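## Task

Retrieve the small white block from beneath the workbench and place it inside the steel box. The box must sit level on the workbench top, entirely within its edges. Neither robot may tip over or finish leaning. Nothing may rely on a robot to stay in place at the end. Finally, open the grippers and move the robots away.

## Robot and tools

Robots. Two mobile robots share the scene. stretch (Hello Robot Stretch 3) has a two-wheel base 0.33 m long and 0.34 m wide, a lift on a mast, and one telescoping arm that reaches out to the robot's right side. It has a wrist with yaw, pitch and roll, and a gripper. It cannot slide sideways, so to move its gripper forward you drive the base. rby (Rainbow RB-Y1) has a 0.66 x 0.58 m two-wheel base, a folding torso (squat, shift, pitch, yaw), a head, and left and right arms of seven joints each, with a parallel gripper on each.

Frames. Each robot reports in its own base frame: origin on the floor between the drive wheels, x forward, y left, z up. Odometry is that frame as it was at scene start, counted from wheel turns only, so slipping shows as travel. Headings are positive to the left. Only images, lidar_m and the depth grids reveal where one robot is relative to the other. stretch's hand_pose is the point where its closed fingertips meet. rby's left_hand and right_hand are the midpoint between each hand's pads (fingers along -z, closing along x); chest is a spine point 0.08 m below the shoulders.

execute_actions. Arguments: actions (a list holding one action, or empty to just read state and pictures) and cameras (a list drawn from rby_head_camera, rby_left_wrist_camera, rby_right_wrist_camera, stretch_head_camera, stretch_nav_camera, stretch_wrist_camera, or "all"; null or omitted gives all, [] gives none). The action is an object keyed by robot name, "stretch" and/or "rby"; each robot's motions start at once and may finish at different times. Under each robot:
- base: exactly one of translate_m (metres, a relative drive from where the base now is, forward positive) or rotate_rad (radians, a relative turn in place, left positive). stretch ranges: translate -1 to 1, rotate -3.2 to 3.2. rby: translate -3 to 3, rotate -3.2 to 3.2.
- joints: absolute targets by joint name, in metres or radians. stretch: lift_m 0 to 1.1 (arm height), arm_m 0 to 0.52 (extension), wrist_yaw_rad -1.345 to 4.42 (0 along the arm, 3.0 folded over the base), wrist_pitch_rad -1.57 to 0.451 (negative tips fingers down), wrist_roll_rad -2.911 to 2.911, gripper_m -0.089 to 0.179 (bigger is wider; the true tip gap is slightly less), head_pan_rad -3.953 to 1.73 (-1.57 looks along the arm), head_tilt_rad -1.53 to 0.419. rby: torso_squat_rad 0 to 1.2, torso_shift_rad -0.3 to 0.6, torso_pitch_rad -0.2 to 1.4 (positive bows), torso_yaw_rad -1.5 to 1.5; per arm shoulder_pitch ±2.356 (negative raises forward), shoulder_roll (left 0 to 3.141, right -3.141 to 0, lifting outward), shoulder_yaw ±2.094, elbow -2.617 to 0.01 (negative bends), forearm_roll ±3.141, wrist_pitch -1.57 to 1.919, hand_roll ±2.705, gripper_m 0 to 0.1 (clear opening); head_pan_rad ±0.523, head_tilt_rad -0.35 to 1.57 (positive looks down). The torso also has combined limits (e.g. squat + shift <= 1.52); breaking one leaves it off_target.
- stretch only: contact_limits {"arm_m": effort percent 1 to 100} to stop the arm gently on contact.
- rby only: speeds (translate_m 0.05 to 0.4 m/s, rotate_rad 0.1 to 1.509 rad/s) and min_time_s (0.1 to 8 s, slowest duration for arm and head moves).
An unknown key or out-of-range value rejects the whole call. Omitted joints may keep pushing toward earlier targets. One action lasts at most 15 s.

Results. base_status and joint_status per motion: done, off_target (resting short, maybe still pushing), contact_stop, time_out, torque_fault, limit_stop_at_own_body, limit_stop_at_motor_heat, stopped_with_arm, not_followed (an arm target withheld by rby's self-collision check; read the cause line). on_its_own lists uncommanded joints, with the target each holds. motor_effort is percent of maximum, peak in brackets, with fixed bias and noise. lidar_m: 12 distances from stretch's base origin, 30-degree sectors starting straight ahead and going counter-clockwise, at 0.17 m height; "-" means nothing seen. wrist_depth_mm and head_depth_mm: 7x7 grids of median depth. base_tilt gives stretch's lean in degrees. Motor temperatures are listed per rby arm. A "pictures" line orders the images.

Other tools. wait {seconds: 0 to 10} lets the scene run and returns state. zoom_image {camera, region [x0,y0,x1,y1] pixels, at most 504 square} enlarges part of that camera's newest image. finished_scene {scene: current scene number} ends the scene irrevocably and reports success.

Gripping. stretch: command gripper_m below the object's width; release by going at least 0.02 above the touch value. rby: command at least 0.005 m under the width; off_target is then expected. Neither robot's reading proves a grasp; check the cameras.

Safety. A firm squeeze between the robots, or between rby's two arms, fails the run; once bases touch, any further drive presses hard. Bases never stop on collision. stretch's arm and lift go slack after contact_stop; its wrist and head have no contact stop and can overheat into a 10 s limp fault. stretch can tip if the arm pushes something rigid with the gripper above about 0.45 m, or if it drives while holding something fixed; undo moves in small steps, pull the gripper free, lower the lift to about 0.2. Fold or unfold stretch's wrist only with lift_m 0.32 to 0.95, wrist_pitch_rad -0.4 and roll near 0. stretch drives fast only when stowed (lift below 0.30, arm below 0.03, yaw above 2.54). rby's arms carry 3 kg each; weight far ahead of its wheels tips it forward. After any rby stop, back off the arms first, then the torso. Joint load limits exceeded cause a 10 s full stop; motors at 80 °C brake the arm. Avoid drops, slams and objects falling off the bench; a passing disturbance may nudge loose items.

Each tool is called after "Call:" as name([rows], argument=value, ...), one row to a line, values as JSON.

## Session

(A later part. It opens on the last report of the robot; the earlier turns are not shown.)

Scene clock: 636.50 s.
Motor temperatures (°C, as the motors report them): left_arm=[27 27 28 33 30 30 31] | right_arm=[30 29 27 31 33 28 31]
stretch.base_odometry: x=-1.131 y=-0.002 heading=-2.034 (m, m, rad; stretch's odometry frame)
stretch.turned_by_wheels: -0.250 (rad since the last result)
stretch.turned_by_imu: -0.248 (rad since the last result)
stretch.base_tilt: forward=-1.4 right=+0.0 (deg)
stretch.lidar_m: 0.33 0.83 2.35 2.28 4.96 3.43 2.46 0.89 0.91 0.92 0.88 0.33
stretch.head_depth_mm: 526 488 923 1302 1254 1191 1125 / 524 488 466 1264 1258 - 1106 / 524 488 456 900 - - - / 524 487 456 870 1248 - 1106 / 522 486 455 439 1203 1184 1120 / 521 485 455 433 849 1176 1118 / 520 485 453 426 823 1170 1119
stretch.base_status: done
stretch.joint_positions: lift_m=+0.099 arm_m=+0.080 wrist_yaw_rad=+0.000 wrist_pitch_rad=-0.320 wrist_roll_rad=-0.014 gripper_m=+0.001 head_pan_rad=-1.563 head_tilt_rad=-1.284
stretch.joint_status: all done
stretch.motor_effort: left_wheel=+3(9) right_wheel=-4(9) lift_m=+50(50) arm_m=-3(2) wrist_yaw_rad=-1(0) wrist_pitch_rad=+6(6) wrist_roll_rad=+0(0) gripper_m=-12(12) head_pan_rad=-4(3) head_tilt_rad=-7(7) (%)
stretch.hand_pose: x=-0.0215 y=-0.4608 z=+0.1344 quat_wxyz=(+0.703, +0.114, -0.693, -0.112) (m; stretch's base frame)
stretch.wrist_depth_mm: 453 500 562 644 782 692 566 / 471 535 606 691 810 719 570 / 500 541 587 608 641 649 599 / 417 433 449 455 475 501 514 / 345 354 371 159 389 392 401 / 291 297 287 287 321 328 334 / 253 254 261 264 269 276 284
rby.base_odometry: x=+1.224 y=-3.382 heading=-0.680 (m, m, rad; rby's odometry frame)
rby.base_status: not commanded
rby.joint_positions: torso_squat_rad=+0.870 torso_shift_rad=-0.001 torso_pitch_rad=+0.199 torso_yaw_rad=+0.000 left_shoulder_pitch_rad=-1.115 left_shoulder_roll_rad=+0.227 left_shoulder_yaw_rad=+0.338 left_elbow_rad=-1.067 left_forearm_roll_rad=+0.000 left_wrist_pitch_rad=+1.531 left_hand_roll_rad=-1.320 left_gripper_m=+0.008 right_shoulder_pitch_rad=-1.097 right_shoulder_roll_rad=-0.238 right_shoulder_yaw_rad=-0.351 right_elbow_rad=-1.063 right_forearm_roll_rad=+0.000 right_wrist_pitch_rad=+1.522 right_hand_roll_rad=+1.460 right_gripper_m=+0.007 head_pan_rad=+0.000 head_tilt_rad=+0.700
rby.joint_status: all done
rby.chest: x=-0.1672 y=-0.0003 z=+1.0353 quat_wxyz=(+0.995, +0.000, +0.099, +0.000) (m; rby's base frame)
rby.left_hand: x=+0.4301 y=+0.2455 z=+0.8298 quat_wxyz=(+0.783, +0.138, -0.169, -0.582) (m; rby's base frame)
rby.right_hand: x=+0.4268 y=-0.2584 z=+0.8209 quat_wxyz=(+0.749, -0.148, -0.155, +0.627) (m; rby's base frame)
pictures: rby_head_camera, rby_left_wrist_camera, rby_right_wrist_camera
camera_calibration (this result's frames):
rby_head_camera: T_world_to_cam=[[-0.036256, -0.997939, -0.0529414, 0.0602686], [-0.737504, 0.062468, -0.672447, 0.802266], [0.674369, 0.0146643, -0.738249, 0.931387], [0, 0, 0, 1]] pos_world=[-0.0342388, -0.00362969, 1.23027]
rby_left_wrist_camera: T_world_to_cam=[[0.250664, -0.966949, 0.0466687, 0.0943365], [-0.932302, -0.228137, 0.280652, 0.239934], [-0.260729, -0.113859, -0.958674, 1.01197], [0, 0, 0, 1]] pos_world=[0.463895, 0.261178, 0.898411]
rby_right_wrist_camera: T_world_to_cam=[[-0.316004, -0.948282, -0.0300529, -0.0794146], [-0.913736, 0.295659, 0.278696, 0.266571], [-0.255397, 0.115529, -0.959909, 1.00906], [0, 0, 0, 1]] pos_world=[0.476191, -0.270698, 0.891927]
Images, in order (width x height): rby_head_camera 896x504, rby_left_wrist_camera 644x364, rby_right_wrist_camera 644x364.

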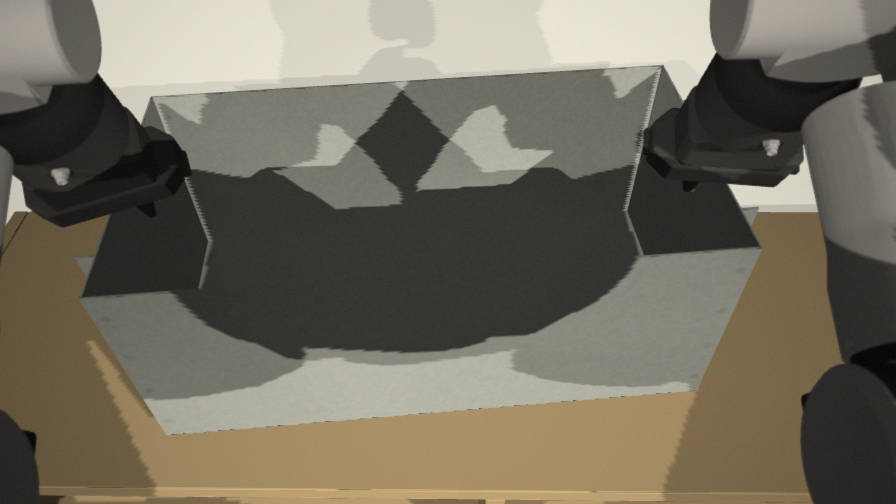

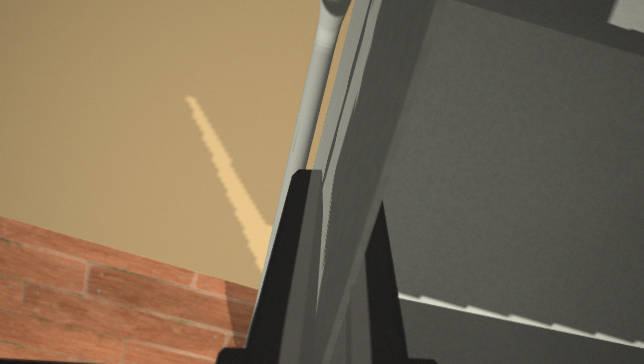

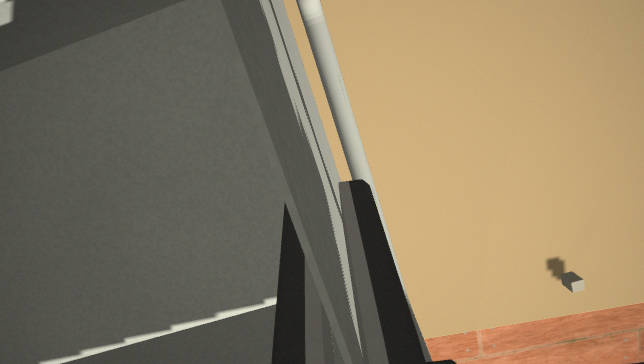

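Call:
execute_actions(actions=[], cameras=["rby_head_camera", "rby_left_wrist_camera", "rby_right_wrist_camera"])

Scene clock: 639.07 s.
Motor temperatures (°C, as the motors report them): left_arm=[27 27 28 33 30 30 31] | right_arm=[30 29 27 31 33 28 31]
stretch.base_odometry: x=-1.131 y=-0.002 heading=-2.034 (m, m, rad; stretch's odometry frame)
stretch.turned_by_wheels: +0.000 (rad since the last result)
stretch.turned_by_imu: -0.001 (rad since the last result)
stretch.base_tilt: forward=-1.4 right=+0.1 (deg)
stretch.lidar_m: 0.33 0.83 2.36 2.28 4.95 3.44 2.46 0.89 0.91 0.92 0.88 0.33
stretch.head_depth_mm: 526 490 919 1308 1260 1190 1127 / 524 487 465 1265 1257 - 1102 / 524 487 456 900 - - - / 522 487 455 870 1249 - 1107 / 522 486 455 440 1214 1180 1125 / 522 485 454 433 849 1180 1116 / 519 484 453 425 824 1175 1122
stretch.base_status: done
stretch.joint_positions: lift_m=+0.099 arm_m=+0.080 wrist_yaw_rad=+0.000 wrist_pitch_rad=-0.320 wrist_roll_rad=-0.014 gripper_m=+0.001 head_pan_rad=-1.563 head_tilt_rad=-1.284
stretch.joint_status: all done
stretch.motor_effort: left_wheel=+3(9) right_wheel=-4(9) lift_m=+50(50) arm_m=-3(2) wrist_yaw_rad=+0(0) wrist_pitch_rad=+6(6) wrist_roll_rad=+0(0) gripper_m=-14(12) head_pan_rad=-4(3) head_tilt_rad=-7(7) (%)
stretch.hand_pose: x=-0.0215 y=-0.4608 z=+0.1344 quat_wxyz=(+0.703, +0.114, -0.693, -0.112) (m; stretch's base frame)
stretch.wrist_depth_mm: 453 501 557 647 759 686 573 / 480 540 615 714 804 718 580 / 500 541 586 611 640 682 611 / 426 433 446 457 473 489 507 / 348 351 372 159 385 391 400 / 290 298 284 290 321 326 333 / 254 255 262 267 269 278 280
rby.base_odometry: x=+1.224 y=-3.382 heading=-0.680 (m, m, rad; rby's odometry frame)
rby.base_status: not commanded
rby.joint_positions: torso_squat_rad=+0.870 torso_shift_rad=-0.001 torso_pitch_rad=+0.199 torso_yaw_rad=+0.000 left_shoulder_pitch_rad=-1.115 left_shoulder_roll_rad=+0.227 left_shoulder_yaw_rad=+0.338 left_elbow_rad=-1.067 left_forearm_roll_rad=+0.000 left_wrist_pitch_rad=+1.531 left_hand_roll_rad=-1.320 left_gripper_m=+0.008 right_shoulder_pitch_rad=-1.097 right_shoulder_roll_rad=-0.238 right_shoulder_yaw_rad=-0.351 right_elbow_rad=-1.063 right_forearm_roll_rad=+0.000 right_wrist_pitch_rad=+1.522 right_hand_roll_rad=+1.460 right_gripper_m=+0.007 head_pan_rad=+0.000 head_tilt_rad=+0.700
rby.joint_status: all done
rby.chest: x=-0.1672 y=-0.0003 z=+1.0353 quat_wxyz=(+0.995, +0.000, +0.099, +0.000) (m; rby's base frame)
rby.left_hand: x=+0.4301 y=+0.2455 z=+0.8298 quat_wxyz=(+0.783, +0.138, -0.169, -0.582) (m; rby's base frame)
rby.right_hand: x=+0.4268 y=-0.2584 z=+0.8209 quat_wxyz=(+0.749, -0.148, -0.155, +0.627) (m; rby's base frame)
pictures: rby_head_camera, rby_left_wrist_camera, rby_right_wrist_camera
camera_calibration (this result's frames):
rby_head_camera: T_world_to_cam=[[-0.0362562, -0.997939, -0.0529413, 0.0602685], [-0.737504, 0.0624681, -0.672447, 0.802266], [0.674369, 0.014664, -0.738249, 0.931387], [0, 0, 0, 1]] pos_world=[-0.0342389, -0.00362969, 1.23027]
rby_left_wrist_camera: T_world_to_cam=[[0.250664, -0.966949, 0.0466692, 0.0943359], [-0.932302, -0.228137, 0.280652, 0.239934], [-0.260729, -0.113859, -0.958674, 1.01197], [0, 0, 0, 1]] pos_world=[0.463895, 0.261178, 0.898411]
rby_right_wrist_camera: T_world_to_cam=[[-0.316004, -0.948282, -0.0300527, -0.0794147], [-0.913736, 0.29566, 0.278696, 0.266571], [-0.255397, 0.115529, -0.959909, 1.00906], [0, 0, 0, 1]] pos_world=[0.476191, -0.270698, 0.891927]
Images, in order (width x height): rby_head_camera 896x504, rby_left_wrist_camera 644x364, rby_right_wrist_camera 644x364.

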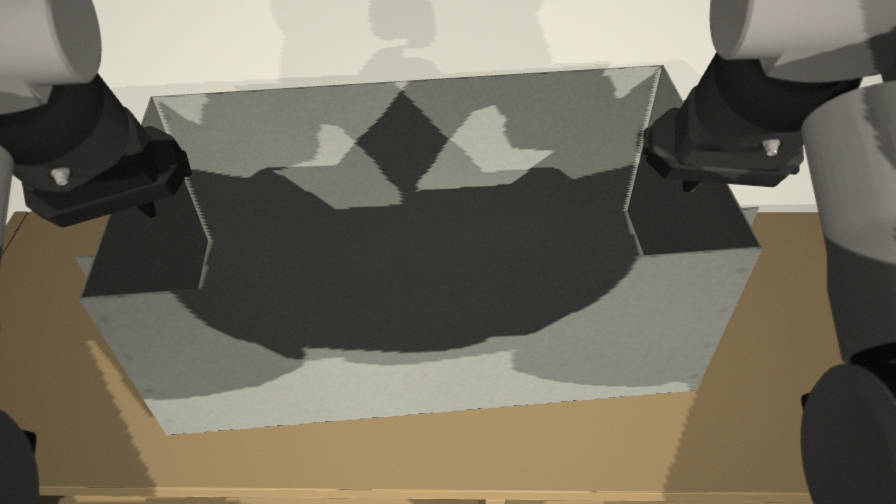

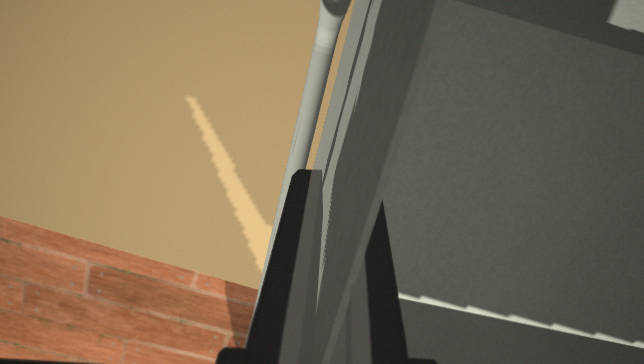

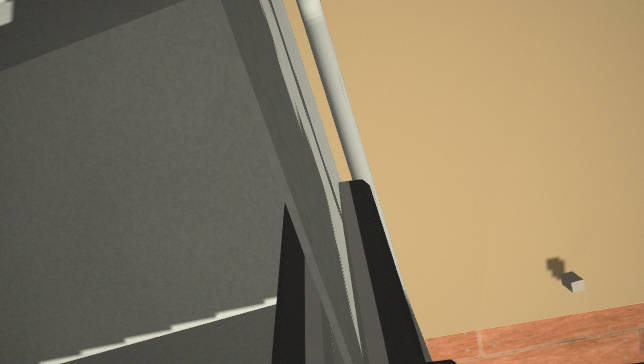

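Call:
execute_actions([
  {"stretch": {"base": {"translate_m": -0.35}, "joints": {"arm_m": 0.0, "head_pan_rad": 1.5, "head_tilt_rad": -0.3}}, "rby": {"base": {"translate_m": -1.05}, "joints": {"torso_squat_rad": 0.1, "torso_pitch_rad": 0.1}}},
], cameras=["rby_head_camera", "rby_left_wrist_camera", "rby_right_wrist_camera", "stretch_head_camera", "stretch_nav_camera", "stretch_wrist_camera"])

Scene clock: 654.30 s.
Motor temperatures (°C, as the motors report them): left_arm=[28 27 28 33 30 30 31] | right_arm=[31 29 27 32 33 29 31]
stretch.base_odometry: x=-0.975 y=+0.311 heading=-2.034 (m, m, rad; stretch's odometry frame)
stretch.turned_by_wheels: +0.000 (rad since the last result)
stretch.turned_by_imu: -0.001 (rad since the last result)
stretch.base_tilt: forward=-1.4 right=+0.1 (deg)
stretch.lidar_m: 0.67 2.57 2.54 1.79 1.79 3.02 2.14 2.05 0.68 0.84 1.06 0.76
stretch.head_depth_mm: 2842 2944 2997 2953 2780 2106 1647 / 3159 3220 3293 3245 2885 2102 1629 / 3476 3603 3657 3577 2901 2092 1627 / 3910 - 2059 - 2867 2067 1623 / - - 2303 - 2873 2039 1608 / - - - - 2309 1981 1602 / - 1842 1789 2004 2019 1911 1596
stretch.base_status: done
stretch.joint_positions: lift_m=+0.099 arm_m=+0.000 wrist_yaw_rad=+0.000 wrist_pitch_rad=-0.320 wrist_roll_rad=-0.014 gripper_m=+0.001 head_pan_rad=+1.493 head_tilt_rad=-0.310
stretch.joint_status: all done
stretch.motor_effort: left_wheel=+4(6) right_wheel=-3(10) lift_m=+50(50) arm_m=-3(3) wrist_yaw_rad=+0(0) wrist_pitch_rad=+7(6) wrist_roll_rad=+0(0) gripper_m=-11(12) head_pan_rad=+5(52) head_tilt_rad=+5(42) (%)
stretch.hand_pose: x=-0.0215 y=-0.3808 z=+0.1344 quat_wxyz=(+0.703, +0.114, -0.693, -0.112) (m; stretch's base frame)
stretch.wrist_depth_mm: 646 714 801 797 569 443 372 / 673 730 801 803 584 453 404 / 547 562 588 613 594 450 659 / 424 433 449 466 407 422 508 / 346 349 373 159 352 393 406 / 288 239 276 290 318 323 332 / 209 227 258 266 270 277 283
rby.base_odometry: x=+0.407 y=-2.722 heading=-0.679 (m, m, rad; rby's odometry frame)
rby.base_status: done
rby.joint_positions: torso_squat_rad=+0.100 torso_shift_rad=-0.001 torso_pitch_rad=+0.102 torso_yaw_rad=+0.000 left_shoulder_pitch_rad=-1.115 left_shoulder_roll_rad=+0.227 left_shoulder_yaw_rad=+0.338 left_elbow_rad=-1.067 left_forearm_roll_rad=+0.000 left_wrist_pitch_rad=+1.531 left_hand_roll_rad=-1.320 left_gripper_m=+0.008 right_shoulder_pitch_rad=-1.096 right_shoulder_roll_rad=-0.238 right_shoulder_yaw_rad=-0.351 right_elbow_rad=-1.062 right_forearm_roll_rad=+0.000 right_wrist_pitch_rad=+1.522 right_hand_roll_rad=+1.460 right_gripper_m=+0.007 head_pan_rad=+0.000 head_tilt_rad=+0.700
rby.joint_status: all done
rby.chest: x=-0.1968 y=-0.0003 z=+1.2848 quat_wxyz=(+0.999, +0.000, +0.051, +0.000) (m; rby's base frame)
rby.left_hand: x=+0.4173 y=+0.2455 z=+1.1375 quat_wxyz=(+0.775, +0.166, -0.206, -0.575) (m; rby's base frame)
rby.right_hand: x=+0.4148 y=-0.2583 z=+1.1283 quat_wxyz=(+0.741, -0.177, -0.190, +0.619) (m; rby's base frame)
pictures: rby_head_camera, rby_left_wrist_camera, rby_right_wrist_camera, stretch_head_camera (sideways: a quarter turn clockwise sets it upright), stretch_nav_camera (sideways: a quarter turn counterclockwise sets it upright), stretch_wrist_camera
camera_calibration (this result's frames):
rby_head_camera: T_world_to_cam=[[-0.0309851, -0.997939, -0.0561922, 0.077606], [-0.669197, 0.0624716, -0.740455, 1.04902], [0.742439, 0.0146606, -0.669753, 1.06101], [0, 0, 0, 1]] pos_world=[-0.083327, -0.00364316, 1.49173]
rby_left_wrist_camera: T_world_to_cam=[[0.24514, -0.966924, 0.0704529, 0.058434], [-0.95483, -0.228206, 0.190321, 0.253802], [-0.167948, -0.113926, -0.979191, 1.2883], [0, 0, 0, 1]] pos_world=[0.444382, 0.261192, 1.20907]
rby_right_wrist_camera: T_world_to_cam=[[-0.311689, -0.948274, -0.0602158, -0.0416904], [-0.936166, 0.295627, 0.19026, 0.279051], [-0.162617, 0.115674, -0.979885, 1.28519], [0, 0, 0, 1]] pos_world=[0.457237, -0.270692, 1.20374]
stretch_head_camera: T_world_to_cam=[[-0.00521043, -0.229433, -0.97331, 1.28257], [-0.998455, 0.0550446, -0.00763032, 0.018923], [0.0553261, 0.971767, -0.229365, 0.257551], [0, 0, 0, 1]] pos_world=[0.0113272, 0.0429431, 1.30756]
stretch_nav_camera: T_world_to_cam=[[0.0299487, 0.290593, 0.956378, -1.20791], [0.988844, -0.148289, 0.0140918, 0.0286264], [0.145915, 0.945286, -0.291792, 0.342862], [0, 0, 0, 1]] pos_world=[-0.0421605, 0.0311513, 1.25485]
stretch_wrist_camera: T_world_to_cam=[[-0.998392, -0.0126396, 0.0552619, -0.040939], [-0.0539325, 0.512057, -0.857257, 0.342468], [-0.0174619, -0.858858, -0.511915, -0.0906206], [0, 0, 0, 1]] pos_world=[-0.0239854, -0.253711, 0.249455]
Images, in order (width x height): rby_head_camera 896x504, rby_left_wrist_camera 644x364, rby_right_wrist_camera 644x364, stretch_head_camera 896x504, stretch_nav_camera 672x504, stretch_wrist_camera 644x364.

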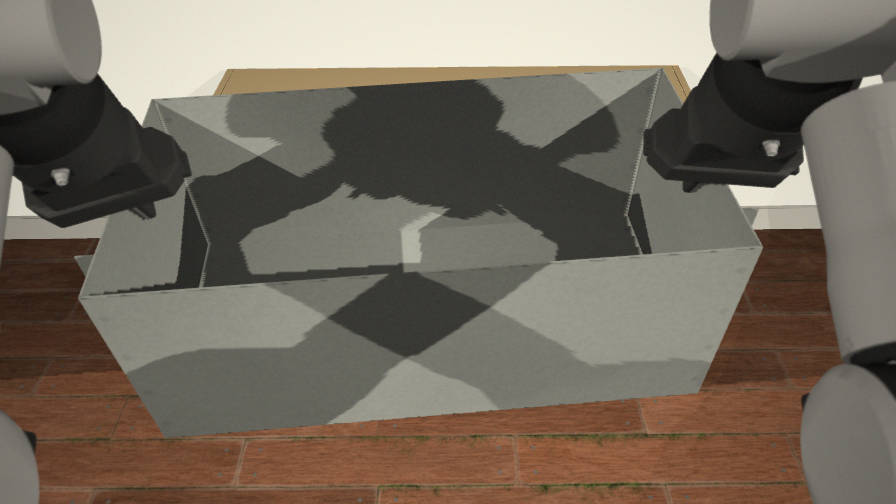

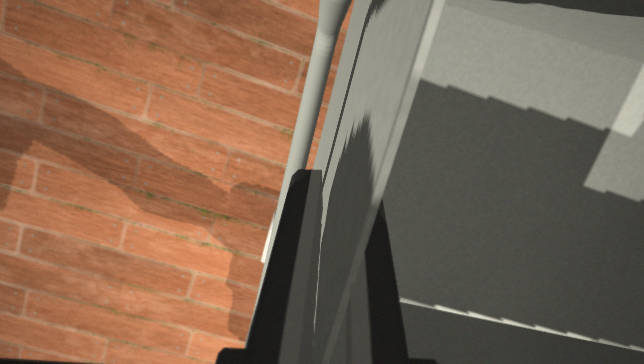

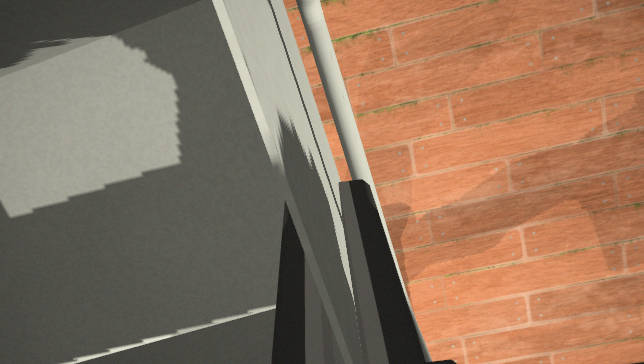

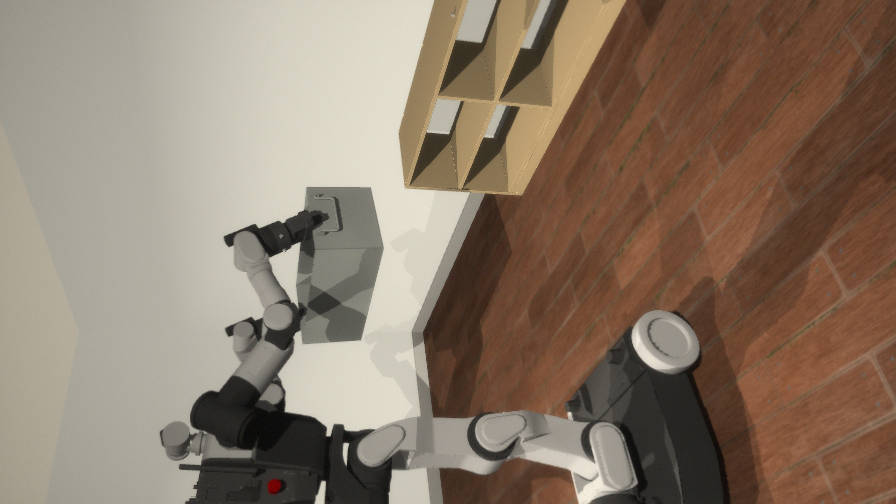

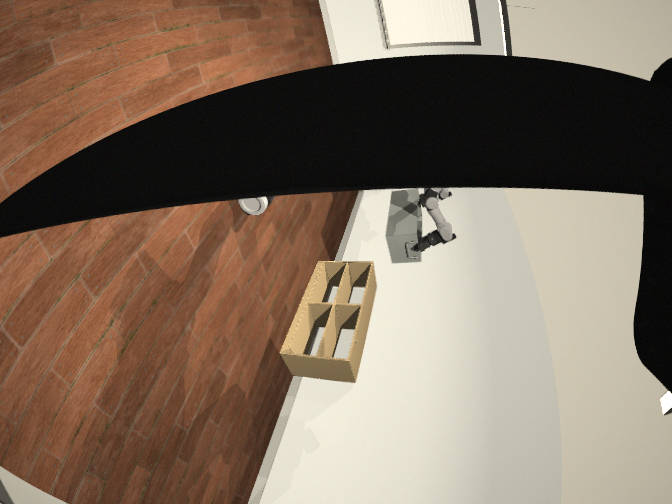

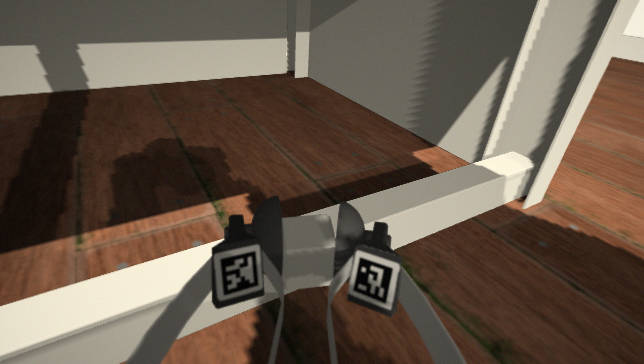

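Call:
execute_actions([
  {"stretch": {"base": {"translate_m": -0.22}, "joints": {"lift_m": 0.45}}, "rby": {"base": {"rotate_rad": -1.70}, "joints": {"head_tilt_rad": 0.25}}},
], cameras=["rby_head_camera", "rby_left_wrist_camera", "rby_right_wrist_camera", "stretch_head_camera", "stretch_wrist_camera"])

Scene clock: 673.93 s.
Motor temperatures (°C, as the motors report them): left_arm=[28 27 28 34 30 30 31] | right_arm=[32 29 27 33 33 29 31]
stretch.base_odometry: x=-0.877 y=+0.508 heading=-2.034 (m, m, rad; stretch's odometry frame)
stretch.turned_by_wheels: +0.000 (rad since the last result)
stretch.turned_by_imu: -0.001 (rad since the last result)
stretch.base_tilt: forward=-1.4 right=+0.1 (deg)
stretch.lidar_m: 0.89 2.76 2.65 1.95 4.65 2.74 1.95 1.86 1.79 0.62 1.17 1.04
stretch.head_depth_mm: 3002 3126 3242 3049 2878 2126 1637 / 3344 3510 3578 3466 2955 2103 1641 / 3702 3835 1781 - 2901 2073 1631 / - - 2022 - 2874 2057 1618 / - 2204 1558 2232 2354 2062 1618 / - - - - 2495 2029 1610 / - - - - 2809 2042 1598
stretch.base_status: done
stretch.joint_positions: lift_m=+0.449 arm_m=+0.000 wrist_yaw_rad=+0.000 wrist_pitch_rad=-0.320 wrist_roll_rad=-0.014 gripper_m=+0.001 head_pan_rad=+1.493 head_tilt_rad=-0.310
stretch.joint_status: all done
stretch.motor_effort: left_wheel=+4(5) right_wheel=-3(8) lift_m=+49(52) arm_m=-3(3) wrist_yaw_rad=+0(1) wrist_pitch_rad=+7(7) wrist_roll_rad=+0(0) gripper_m=-12(13) head_pan_rad=+4(4) head_tilt_rad=+5(5) (%)
stretch.hand_pose: x=-0.0215 y=-0.3808 z=+0.4845 quat_wxyz=(+0.703, +0.114, -0.693, -0.112) (m; stretch's base frame)
stretch.wrist_depth_mm: 747 832 950 - - - - / 527 560 588 526 - - - / 375 394 405 427 - - - / 293 305 341 498 - - - / 782 839 918 158 945 945 - / 728 722 702 528 798 793 802 / 625 634 647 609 648 681 698
rby.base_odometry: x=+0.407 y=-2.722 heading=-2.378 (m, m, rad; rby's odometry frame)
rby.base_status: done
rby.joint_positions: torso_squat_rad=+0.100 torso_shift_rad=-0.001 torso_pitch_rad=+0.102 torso_yaw_rad=+0.000 left_shoulder_pitch_rad=-1.115 left_shoulder_roll_rad=+0.227 left_shoulder_yaw_rad=+0.338 left_elbow_rad=-1.067 left_forearm_roll_rad=+0.000 left_wrist_pitch_rad=+1.531 left_hand_roll_rad=-1.320 left_gripper_m=+0.008 right_shoulder_pitch_rad=-1.096 right_shoulder_roll_rad=-0.238 right_shoulder_yaw_rad=-0.351 right_elbow_rad=-1.062 right_forearm_roll_rad=+0.000 right_wrist_pitch_rad=+1.522 right_hand_roll_rad=+1.460 right_gripper_m=+0.007 head_pan_rad=+0.000 head_tilt_rad=+0.250
rby.joint_status: all done
rby.chest: x=-0.1968 y=-0.0003 z=+1.2848 quat_wxyz=(+0.999, +0.000, +0.051, +0.000) (m; rby's base frame)
rby.left_hand: x=+0.4173 y=+0.2455 z=+1.1375 quat_wxyz=(+0.775, +0.166, -0.206, -0.575) (m; rby's base frame)
rby.right_hand: x=+0.4148 y=-0.2583 z=+1.1283 quat_wxyz=(+0.741, -0.177, -0.190, +0.619) (m; rby's base frame)
pictures: rby_head_camera, rby_left_wrist_camera, rby_right_wrist_camera, stretch_head_camera (sideways: a quarter turn clockwise sets it upright), stretch_wrist_camera
camera_calibration (this result's frames):
rby_head_camera: T_world_to_cam=[[-0.00375918, -0.997929, -0.06421, 0.0937053], [-0.280479, 0.0626852, -0.957811, 1.43113], [0.959853, 0.014409, -0.280134, 0.51734], [0, 0, 0, 1]] pos_world=[-0.0948157, -0.00365372, 1.52169]
rby_left_wrist_camera: T_world_to_cam=[[0.245145, -0.966924, 0.070442, 0.0584456], [-0.95483, -0.228215, 0.190309, 0.253822], [-0.167939, -0.113914, -0.979194, 1.28828], [0, 0, 0, 1]] pos_world=[0.444381, 0.261191, 1.20905]
rby_right_wrist_camera: T_world_to_cam=[[-0.311638, -0.948288, -0.0602577, -0.0416221], [-0.936189, 0.295574, 0.190227, 0.279083], [-0.162579, 0.115694, -0.979889, 1.28518], [0, 0, 0, 1]] pos_world=[0.457248, -0.270648, 1.20374]
stretch_head_camera: T_world_to_cam=[[-0.0051985, -0.229433, -0.97331, 1.28257], [-0.998458, 0.0549927, -0.00763032, 0.018923], [0.0552756, 0.97177, -0.229365, 0.257551], [0, 0, 0, 1]] pos_world=[0.011325, 0.0429433, 1.30756]
stretch_wrist_camera: T_world_to_cam=[[-0.998392, -0.0126194, 0.0552666, -0.0602807], [-0.0539328, 0.511736, -0.857448, 0.642574], [-0.0174614, -0.85905, -0.511594, 0.0883415], [0, 0, 0, 1]] pos_world=[-0.0239853, -0.2537, 0.5995]
Images, in order (width x height): rby_head_camera 896x504, rby_left_wrist_camera 644x364, rby_right_wrist_camera 644x364, stretch_head_camera 896x504, stretch_wrist_camera 644x364.

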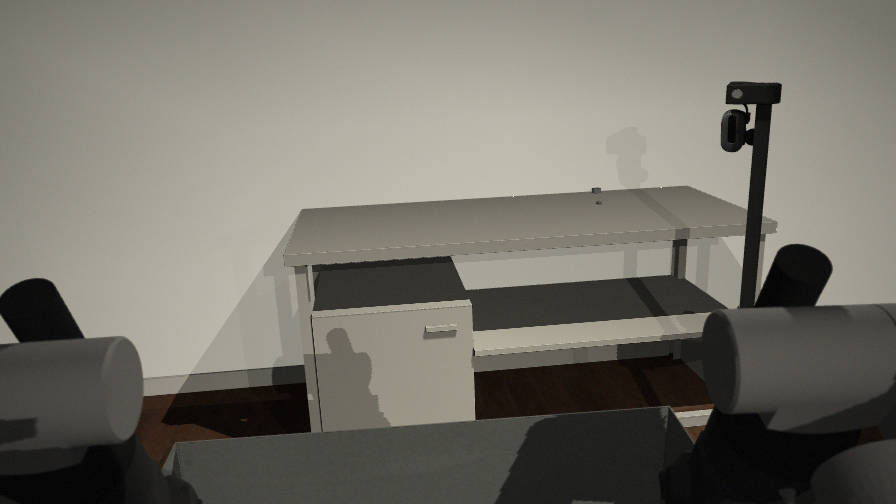

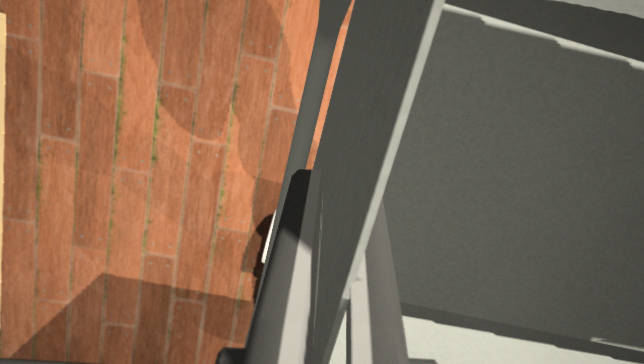

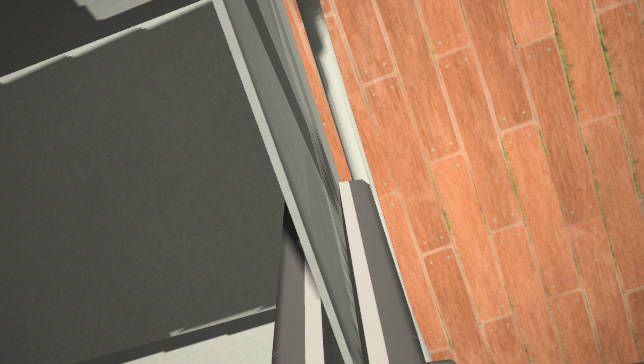

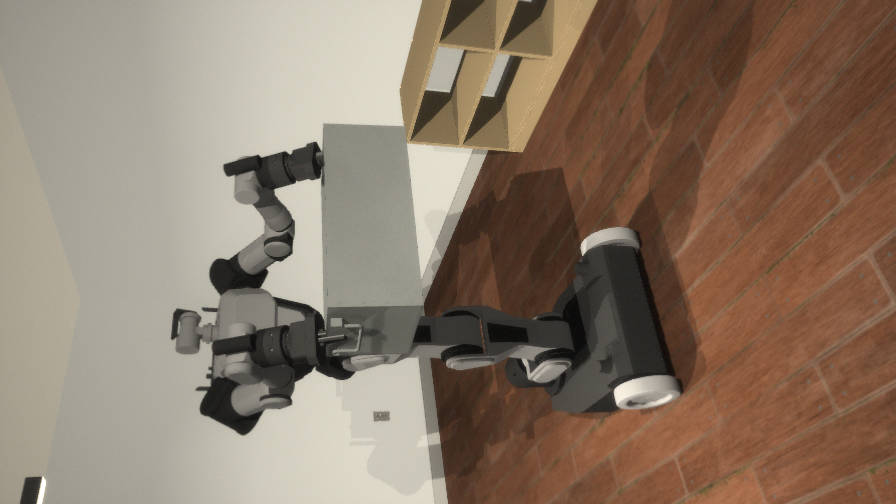

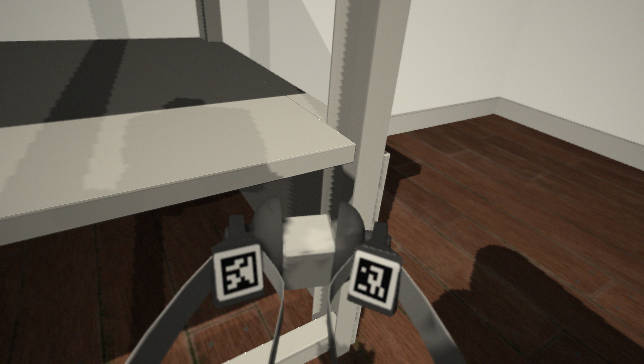

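Call:
execute_actions([
  {"stretch": {"base": {"rotate_rad": 0.55}, "joints": {"lift_m": 0.95, "head_pan_rad": -0.3, "head_tilt_rad": -0.4}}, "rby": {"base": {"translate_m": 1.62}, "joints": {"head_tilt_rad": 0.45}}},
])

Scene clock: 689.67 s.
Motor temperatures (°C, as the motors report them): left_arm=[29 27 28 34 30 30 31] | right_arm=[32 29 27 33 33 29 31]
stretch.base_odometry: x=-0.877 y=+0.508 heading=-1.484 (m, m, rad; stretch's odometry frame)
stretch.turned_by_wheels: +0.550 (rad since the last result)
stretch.turned_by_imu: +0.541 (rad since the last result)
stretch.base_tilt: forward=-1.5 right=+0.2 (deg)
stretch.lidar_m: 0.66 0.66 3.41 4.64 2.67 1.94 1.86 1.75 0.62 1.18 1.01 0.89
stretch.head_depth_mm: 2056 2099 2135 1293 901 1026 1018 / 2445 2528 2499 1119 1230 1157 1193 / 2504 2674 2758 666 1347 1509 1459 / 2481 2607 1043 651 2151 1844 1497 / 2363 541 568 633 683 1838 1487 / 2302 507 2558 2759 2398 1835 1487 / 2256 502 2547 2731 2427 1830 1400
stretch.base_status: done
stretch.joint_positions: lift_m=+0.949 arm_m=+0.000 wrist_yaw_rad=+0.000 wrist_pitch_rad=-0.320 wrist_roll_rad=-0.014 gripper_m=+0.001 head_pan_rad=-0.293 head_tilt_rad=-0.395
stretch.joint_status: all done
stretch.motor_effort: left_wheel=-4(9) right_wheel=+4(8) lift_m=+50(52) arm_m=-3(2) wrist_yaw_rad=+0(1) wrist_pitch_rad=+7(6) wrist_roll_rad=+0(0) gripper_m=-12(13) head_pan_rad=-4(51) head_tilt_rad=-2(11) (%)
stretch.hand_pose: x=-0.0215 y=-0.3809 z=+0.9846 quat_wxyz=(+0.703, +0.114, -0.693, -0.112) (m; stretch's base frame)
stretch.wrist_depth_mm: 894 894 892 917 899 908 884 / 720 768 820 875 953 968 975 / 520 544 555 585 628 650 - / 400 418 432 442 451 473 489 / 333 336 355 159 370 376 386 / 300 302 315 301 315 312 315 / 701 692 736 726 721 756 407
rby.base_odometry: x=-0.764 y=-3.842 heading=-2.378 (m, m, rad; rby's odometry frame)
rby.base_status: done
rby.joint_positions: torso_squat_rad=+0.100 torso_shift_rad=+0.000 torso_pitch_rad=+0.102 torso_yaw_rad=+0.000 left_shoulder_pitch_rad=-1.115 left_shoulder_roll_rad=+0.227 left_shoulder_yaw_rad=+0.338 left_elbow_rad=-1.067 left_forearm_roll_rad=+0.000 left_wrist_pitch_rad=+1.531 left_hand_roll_rad=-1.320 left_gripper_m=+0.008 right_shoulder_pitch_rad=-1.096 right_shoulder_roll_rad=-0.238 right_shoulder_yaw_rad=-0.351 right_elbow_rad=-1.062 right_forearm_roll_rad=+0.000 right_wrist_pitch_rad=+1.522 right_hand_roll_rad=+1.460 right_gripper_m=+0.007 head_pan_rad=+0.000 head_tilt_rad=+0.450
rby.joint_status: all done
rby.chest: x=-0.1967 y=-0.0003 z=+1.2848 quat_wxyz=(+0.999, +0.000, +0.051, +0.000) (m; rby's base frame)
rby.left_hand: x=+0.4174 y=+0.2455 z=+1.1373 quat_wxyz=(+0.775, +0.166, -0.206, -0.575) (m; rby's base frame)
rby.right_hand: x=+0.4149 y=-0.2583 z=+1.1281 quat_wxyz=(+0.741, -0.177, -0.190, +0.619) (m; rby's base frame)
pictures: rby_head_camera, rby_left_wrist_camera, rby_right_wrist_camera, stretch_head_camera (sideways: a quarter turn clockwise sets it upright), stretch_nav_camera (sideways: a quarter turn counterclockwise sets it upright), stretch_wrist_camera
camera_calibration (this result's frames):
rby_head_camera: T_world_to_cam=[[-0.0163007, -0.997933, -0.0621608, 0.0887334], [-0.465396, 0.0625965, -0.882886, 1.29162], [0.884952, 0.0145377, -0.465455, 0.780162], [0, 0, 0, 1]] pos_world=[-0.0878445, -0.00364279, 1.509]
rby_left_wrist_camera: T_world_to_cam=[[0.245181, -0.96692, 0.0703717, 0.0585079], [-0.954774, -0.228232, 0.190567, 0.253647], [-0.168201, -0.113912, -0.979149, 1.28816], [0, 0, 0, 1]] pos_world=[0.444501, 0.2612, 1.20884]
rby_right_wrist_camera: T_world_to_cam=[[-0.311657, -0.948287, -0.0601774, -0.0416858], [-0.936135, 0.295575, 0.190488, 0.278894], [-0.162851, 0.115701, -0.979843, 1.28507], [0, 0, 0, 1]] pos_world=[0.457366, -0.270649, 1.20353]
stretch_head_camera: T_world_to_cam=[[-0.301578, 0.0777194, -0.950268, 1.25427], [0.266234, 0.963892, -0.00565885, 0.00864101], [0.915516, -0.254701, -0.311381, 0.359048], [0, 0, 0, 1]] pos_world=[0.0472467, -0.0143605, 1.30375]
stretch_nav_camera: T_world_to_cam=[[0.354454, -0.114453, 0.928042, -1.17289], [-0.354429, -0.934867, 0.0200749, 0.029033], [0.865299, -0.336041, -0.371933, 0.442772], [0, 0, 0, 1]] pos_world=[0.0428964, 0.0416902, 1.25259]
stretch_wrist_camera: T_world_to_cam=[[-0.998392, -0.0126095, 0.0552696, -0.0879157], [-0.0539335, 0.511579, -0.857542, 1.07138], [-0.0174616, -0.859143, -0.511437, 0.343952], [0, 0, 0, 1]] pos_world=[-0.0239853, -0.253698, 1.09952]
Images, in order (width x height): rby_head_camera 896x504, rby_left_wrist_camera 644x364, rby_right_wrist_camera 644x364, stretch_head_camera 896x504, stretch_nav_camera 672x504, stretch_wrist_camera 644x364.

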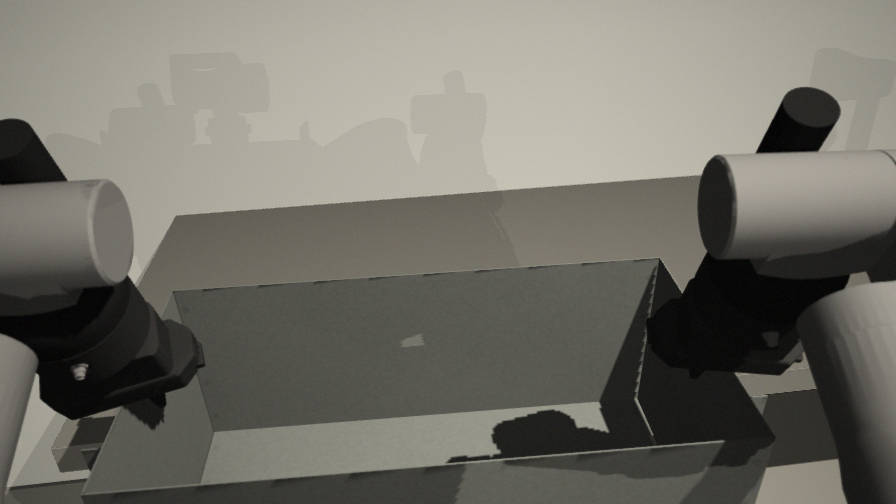

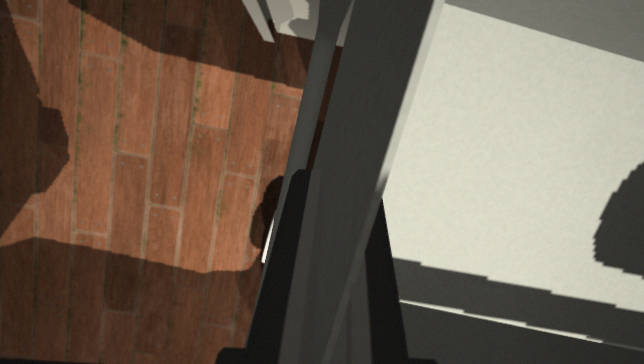

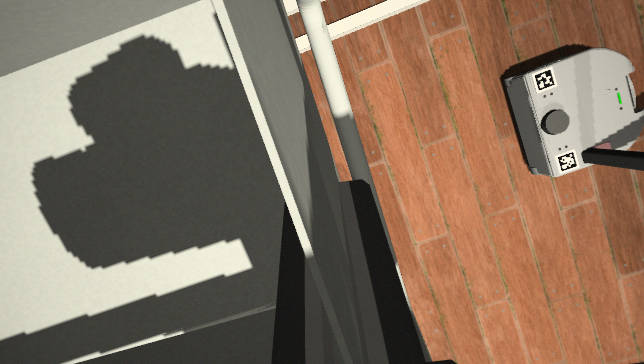

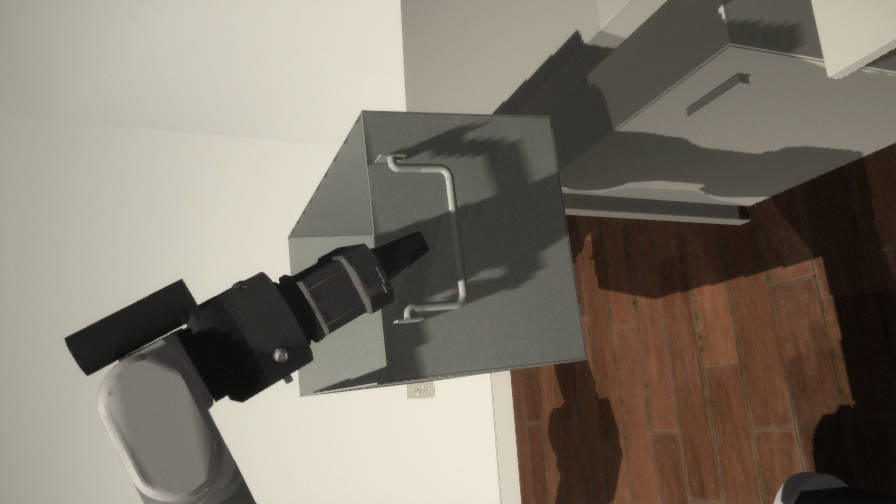

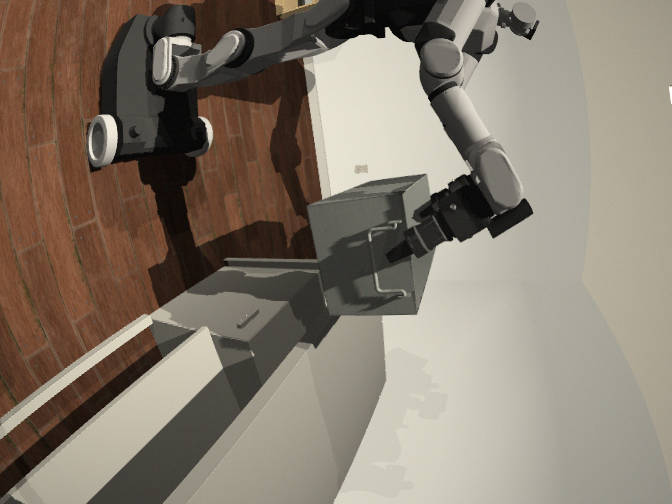

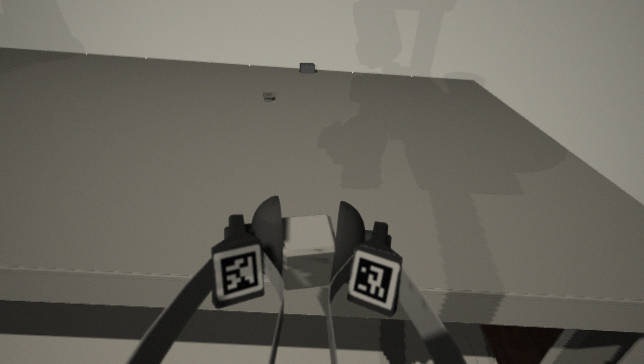

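Call:
execute_actions([
  {"stretch": {"base": {"rotate_rad": -0.15}, "joints": {"lift_m": 1.09, "head_pan_rad": -0.45, "head_tilt_rad": -0.45}}, "rby": {"base": {"translate_m": 0.47}, "joints": {"torso_pitch_rad": 0.16, "head_tilt_rad": 0.8}, "speeds": {"translate_m": 0.3}}},
])

Scene clock: 721.37 s.
Motor temperatures (°C, as the motors report them): left_arm=[29 27 28 35 30 30 31] | right_arm=[33 29 27 34 33 29 31]
stretch.base_odometry: x=-0.877 y=+0.508 heading=-1.634 (m, m, rad; stretch's odometry frame)
stretch.turned_by_wheels: -0.150 (rad since the last result)
stretch.turned_by_imu: -0.150 (rad since the last result)
stretch.base_tilt: forward=-1.4 right=+0.0 (deg)
stretch.lidar_m: 0.63 0.70 2.98 4.62 3.16 2.04 1.87 1.91 0.62 1.07 1.19 0.65
stretch.head_depth_mm: 1386 1401 849 909 789 651 977 / 1548 657 787 842 785 1126 975 / 1731 661 1177 880 848 1114 1022 / 1988 663 1021 1011 1165 1118 1244 / 2307 1037 1160 1165 1342 1424 1399 / 2475 582 2752 1497 1625 1678 1235 / 2364 545 2669 2802 2220 1727 1214
stretch.base_status: done
stretch.joint_positions: lift_m=+1.089 arm_m=+0.000 wrist_yaw_rad=+0.000 wrist_pitch_rad=-0.320 wrist_roll_rad=-0.014 gripper_m=+0.001 head_pan_rad=-0.443 head_tilt_rad=-0.444
stretch.joint_status: all done
stretch.motor_effort: left_wheel=+3(7) right_wheel=-3(6) lift_m=+50(51) arm_m=-2(2) wrist_yaw_rad=-1(0) wrist_pitch_rad=+6(6) wrist_roll_rad=+0(0) gripper_m=-13(13) head_pan_rad=-4(22) head_tilt_rad=-2(8) (%)
stretch.hand_pose: x=-0.0215 y=-0.3809 z=+1.1246 quat_wxyz=(+0.703, +0.114, -0.693, -0.112) (m; stretch's base frame)
stretch.wrist_depth_mm: 862 848 891 932 979 990 - / 879 914 938 983 - - - / 831 869 918 944 - - - / 638 657 705 721 744 - - / 523 545 577 159 587 - - / 448 457 440 439 492 499 - / 389 391 400 407 414 429 -
rby.base_odometry: x=-1.104 y=-4.166 heading=-2.379 (m, m, rad; rby's odometry frame)
rby.base_status: done
rby.joint_positions: torso_squat_rad=+0.100 torso_shift_rad=+0.000 torso_pitch_rad=+0.163 torso_yaw_rad=+0.000 left_shoulder_pitch_rad=-1.115 left_shoulder_roll_rad=+0.227 left_shoulder_yaw_rad=+0.338 left_elbow_rad=-1.067 left_forearm_roll_rad=+0.000 left_wrist_pitch_rad=+1.531 left_hand_roll_rad=-1.320 left_gripper_m=+0.008 right_shoulder_pitch_rad=-1.096 right_shoulder_roll_rad=-0.238 right_shoulder_yaw_rad=-0.351 right_elbow_rad=-1.063 right_forearm_roll_rad=+0.000 right_wrist_pitch_rad=+1.522 right_hand_roll_rad=+1.460 right_gripper_m=+0.007 head_pan_rad=+0.000 head_tilt_rad=+0.800
rby.joint_status: all done
rby.chest: x=-0.1783 y=-0.0003 z=+1.2824 quat_wxyz=(+0.997, +0.000, +0.081, +0.000) (m; rby's base frame)
rby.left_hand: x=+0.4259 y=+0.2456 z=+1.0983 quat_wxyz=(+0.780, +0.149, -0.182, -0.579) (m; rby's base frame)
rby.right_hand: x=+0.4229 y=-0.2583 z=+1.0893 quat_wxyz=(+0.746, -0.159, -0.168, +0.625) (m; rby's base frame)
pictures: rby_head_camera, rby_left_wrist_camera, rby_right_wrist_camera, stretch_head_camera (sideways: a quarter turn clockwise sets it upright), stretch_nav_camera (sideways: a quarter turn counterclockwise sets it upright), stretch_wrist_camera
camera_calibration (this result's frames):
rby_head_camera: T_world_to_cam=[[-0.0394588, -0.997944, -0.0505124, 0.0688206], [-0.778786, 0.0623871, -0.624179, 0.880093], [0.626047, 0.014709, -0.779646, 1.18267], [0, 0, 0, 1]] pos_world=[-0.0522852, -0.00362325, 1.47487]
rby_left_wrist_camera: T_world_to_cam=[[0.248968, -0.966917, 0.0555656, 0.0738297], [-0.941656, -0.228248, 0.247359, 0.201229], [-0.226493, -0.113908, -0.967329, 1.26323], [0, 0, 0, 1]] pos_world=[0.45722, 0.261209, 1.16808]
rby_right_wrist_camera: T_world_to_cam=[[-0.314709, -0.948284, -0.0414243, -0.0606871], [-0.92307, 0.29559, 0.246106, 0.227629], [-0.221134, 0.115689, -0.968357, 1.26046], [0, 0, 0, 1]] pos_world=[0.469749, -0.270655, 1.16204]
stretch_head_camera: T_world_to_cam=[[-0.328355, 0.141734, -0.93386, 1.23301], [0.407073, 0.913384, -0.00450427, 0.00627842], [0.852335, -0.381628, -0.35761, 0.419599], [0, 0, 0, 1]] pos_world=[0.0446719, -0.0203645, 1.30154]
stretch_nav_camera: T_world_to_cam=[[0.374095, -0.185459, 0.908657, -1.14771], [-0.4892, -0.871856, 0.0234561, 0.0254545], [0.787868, -0.45329, -0.416884, 0.501739], [0, 0, 0, 1]] pos_world=[0.0465022, 0.0367718, 1.25145]
stretch_wrist_camera: T_world_to_cam=[[-0.998392, -0.0125895, 0.0552707, -0.0956515], [-0.0539258, 0.511497, -0.857591, 1.19147], [-0.0174742, -0.859193, -0.511354, 0.415449], [0, 0, 0, 1]] pos_world=[-0.0239869, -0.253688, 1.23952]
Images, in order (width x height): rby_head_camera 896x504, rby_left_wrist_camera 644x364, rby_right_wrist_camera 644x364, stretch_head_camera 896x504, stretch_nav_camera 672x504, stretch_wrist_camera 644x364.

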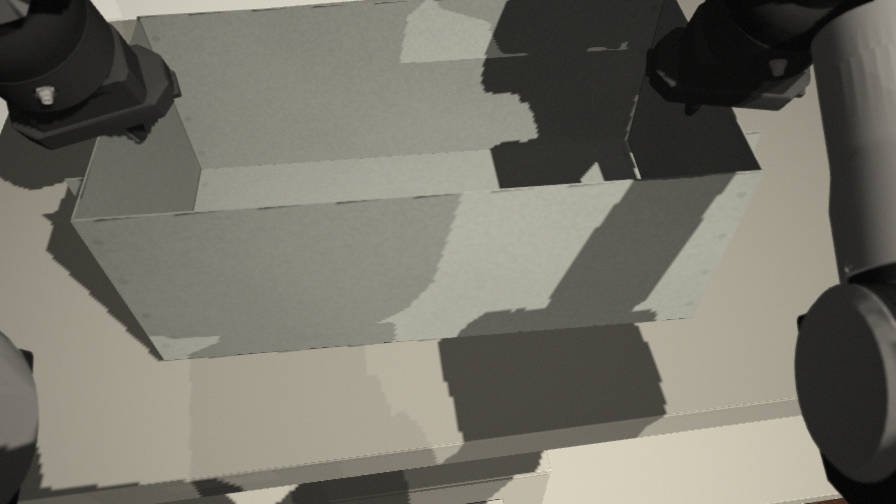

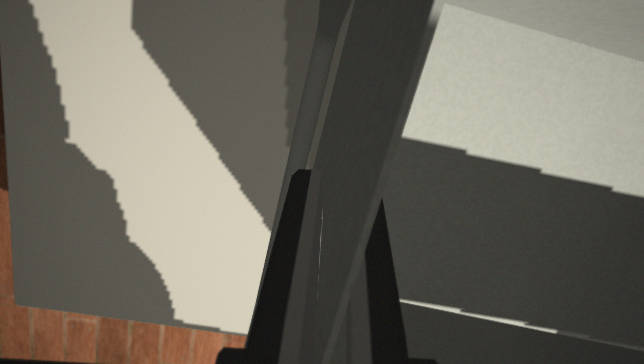

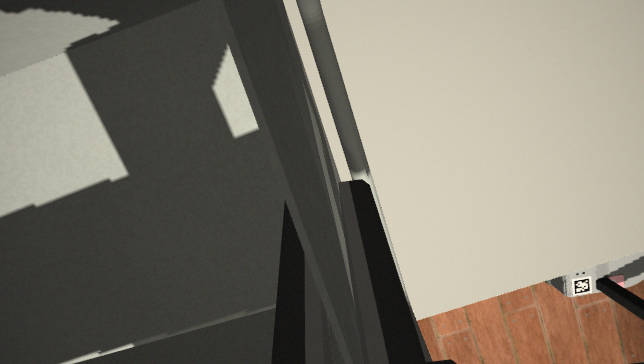

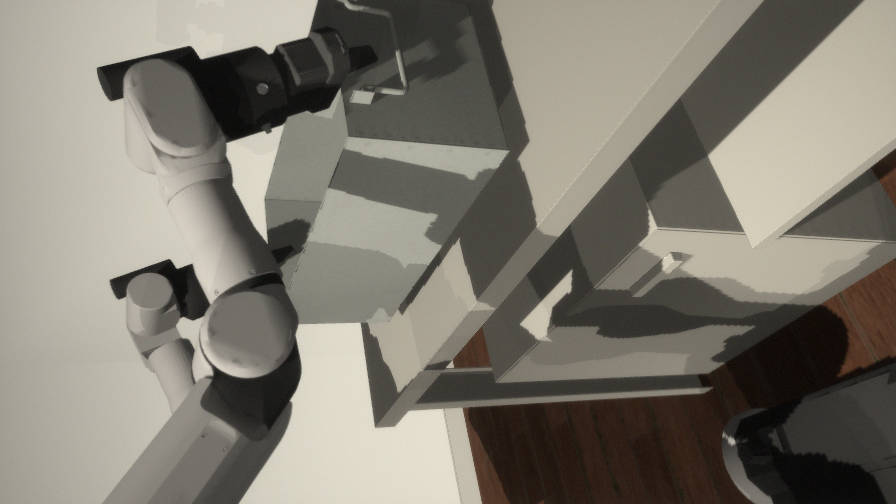

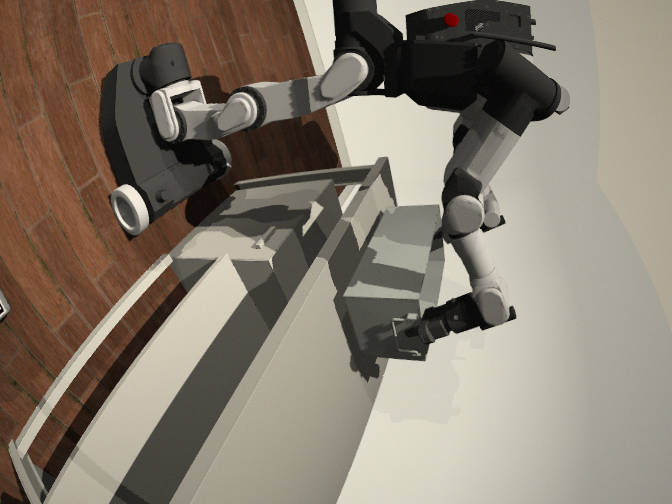

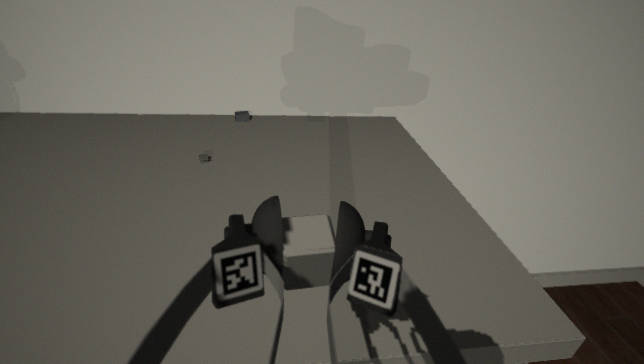

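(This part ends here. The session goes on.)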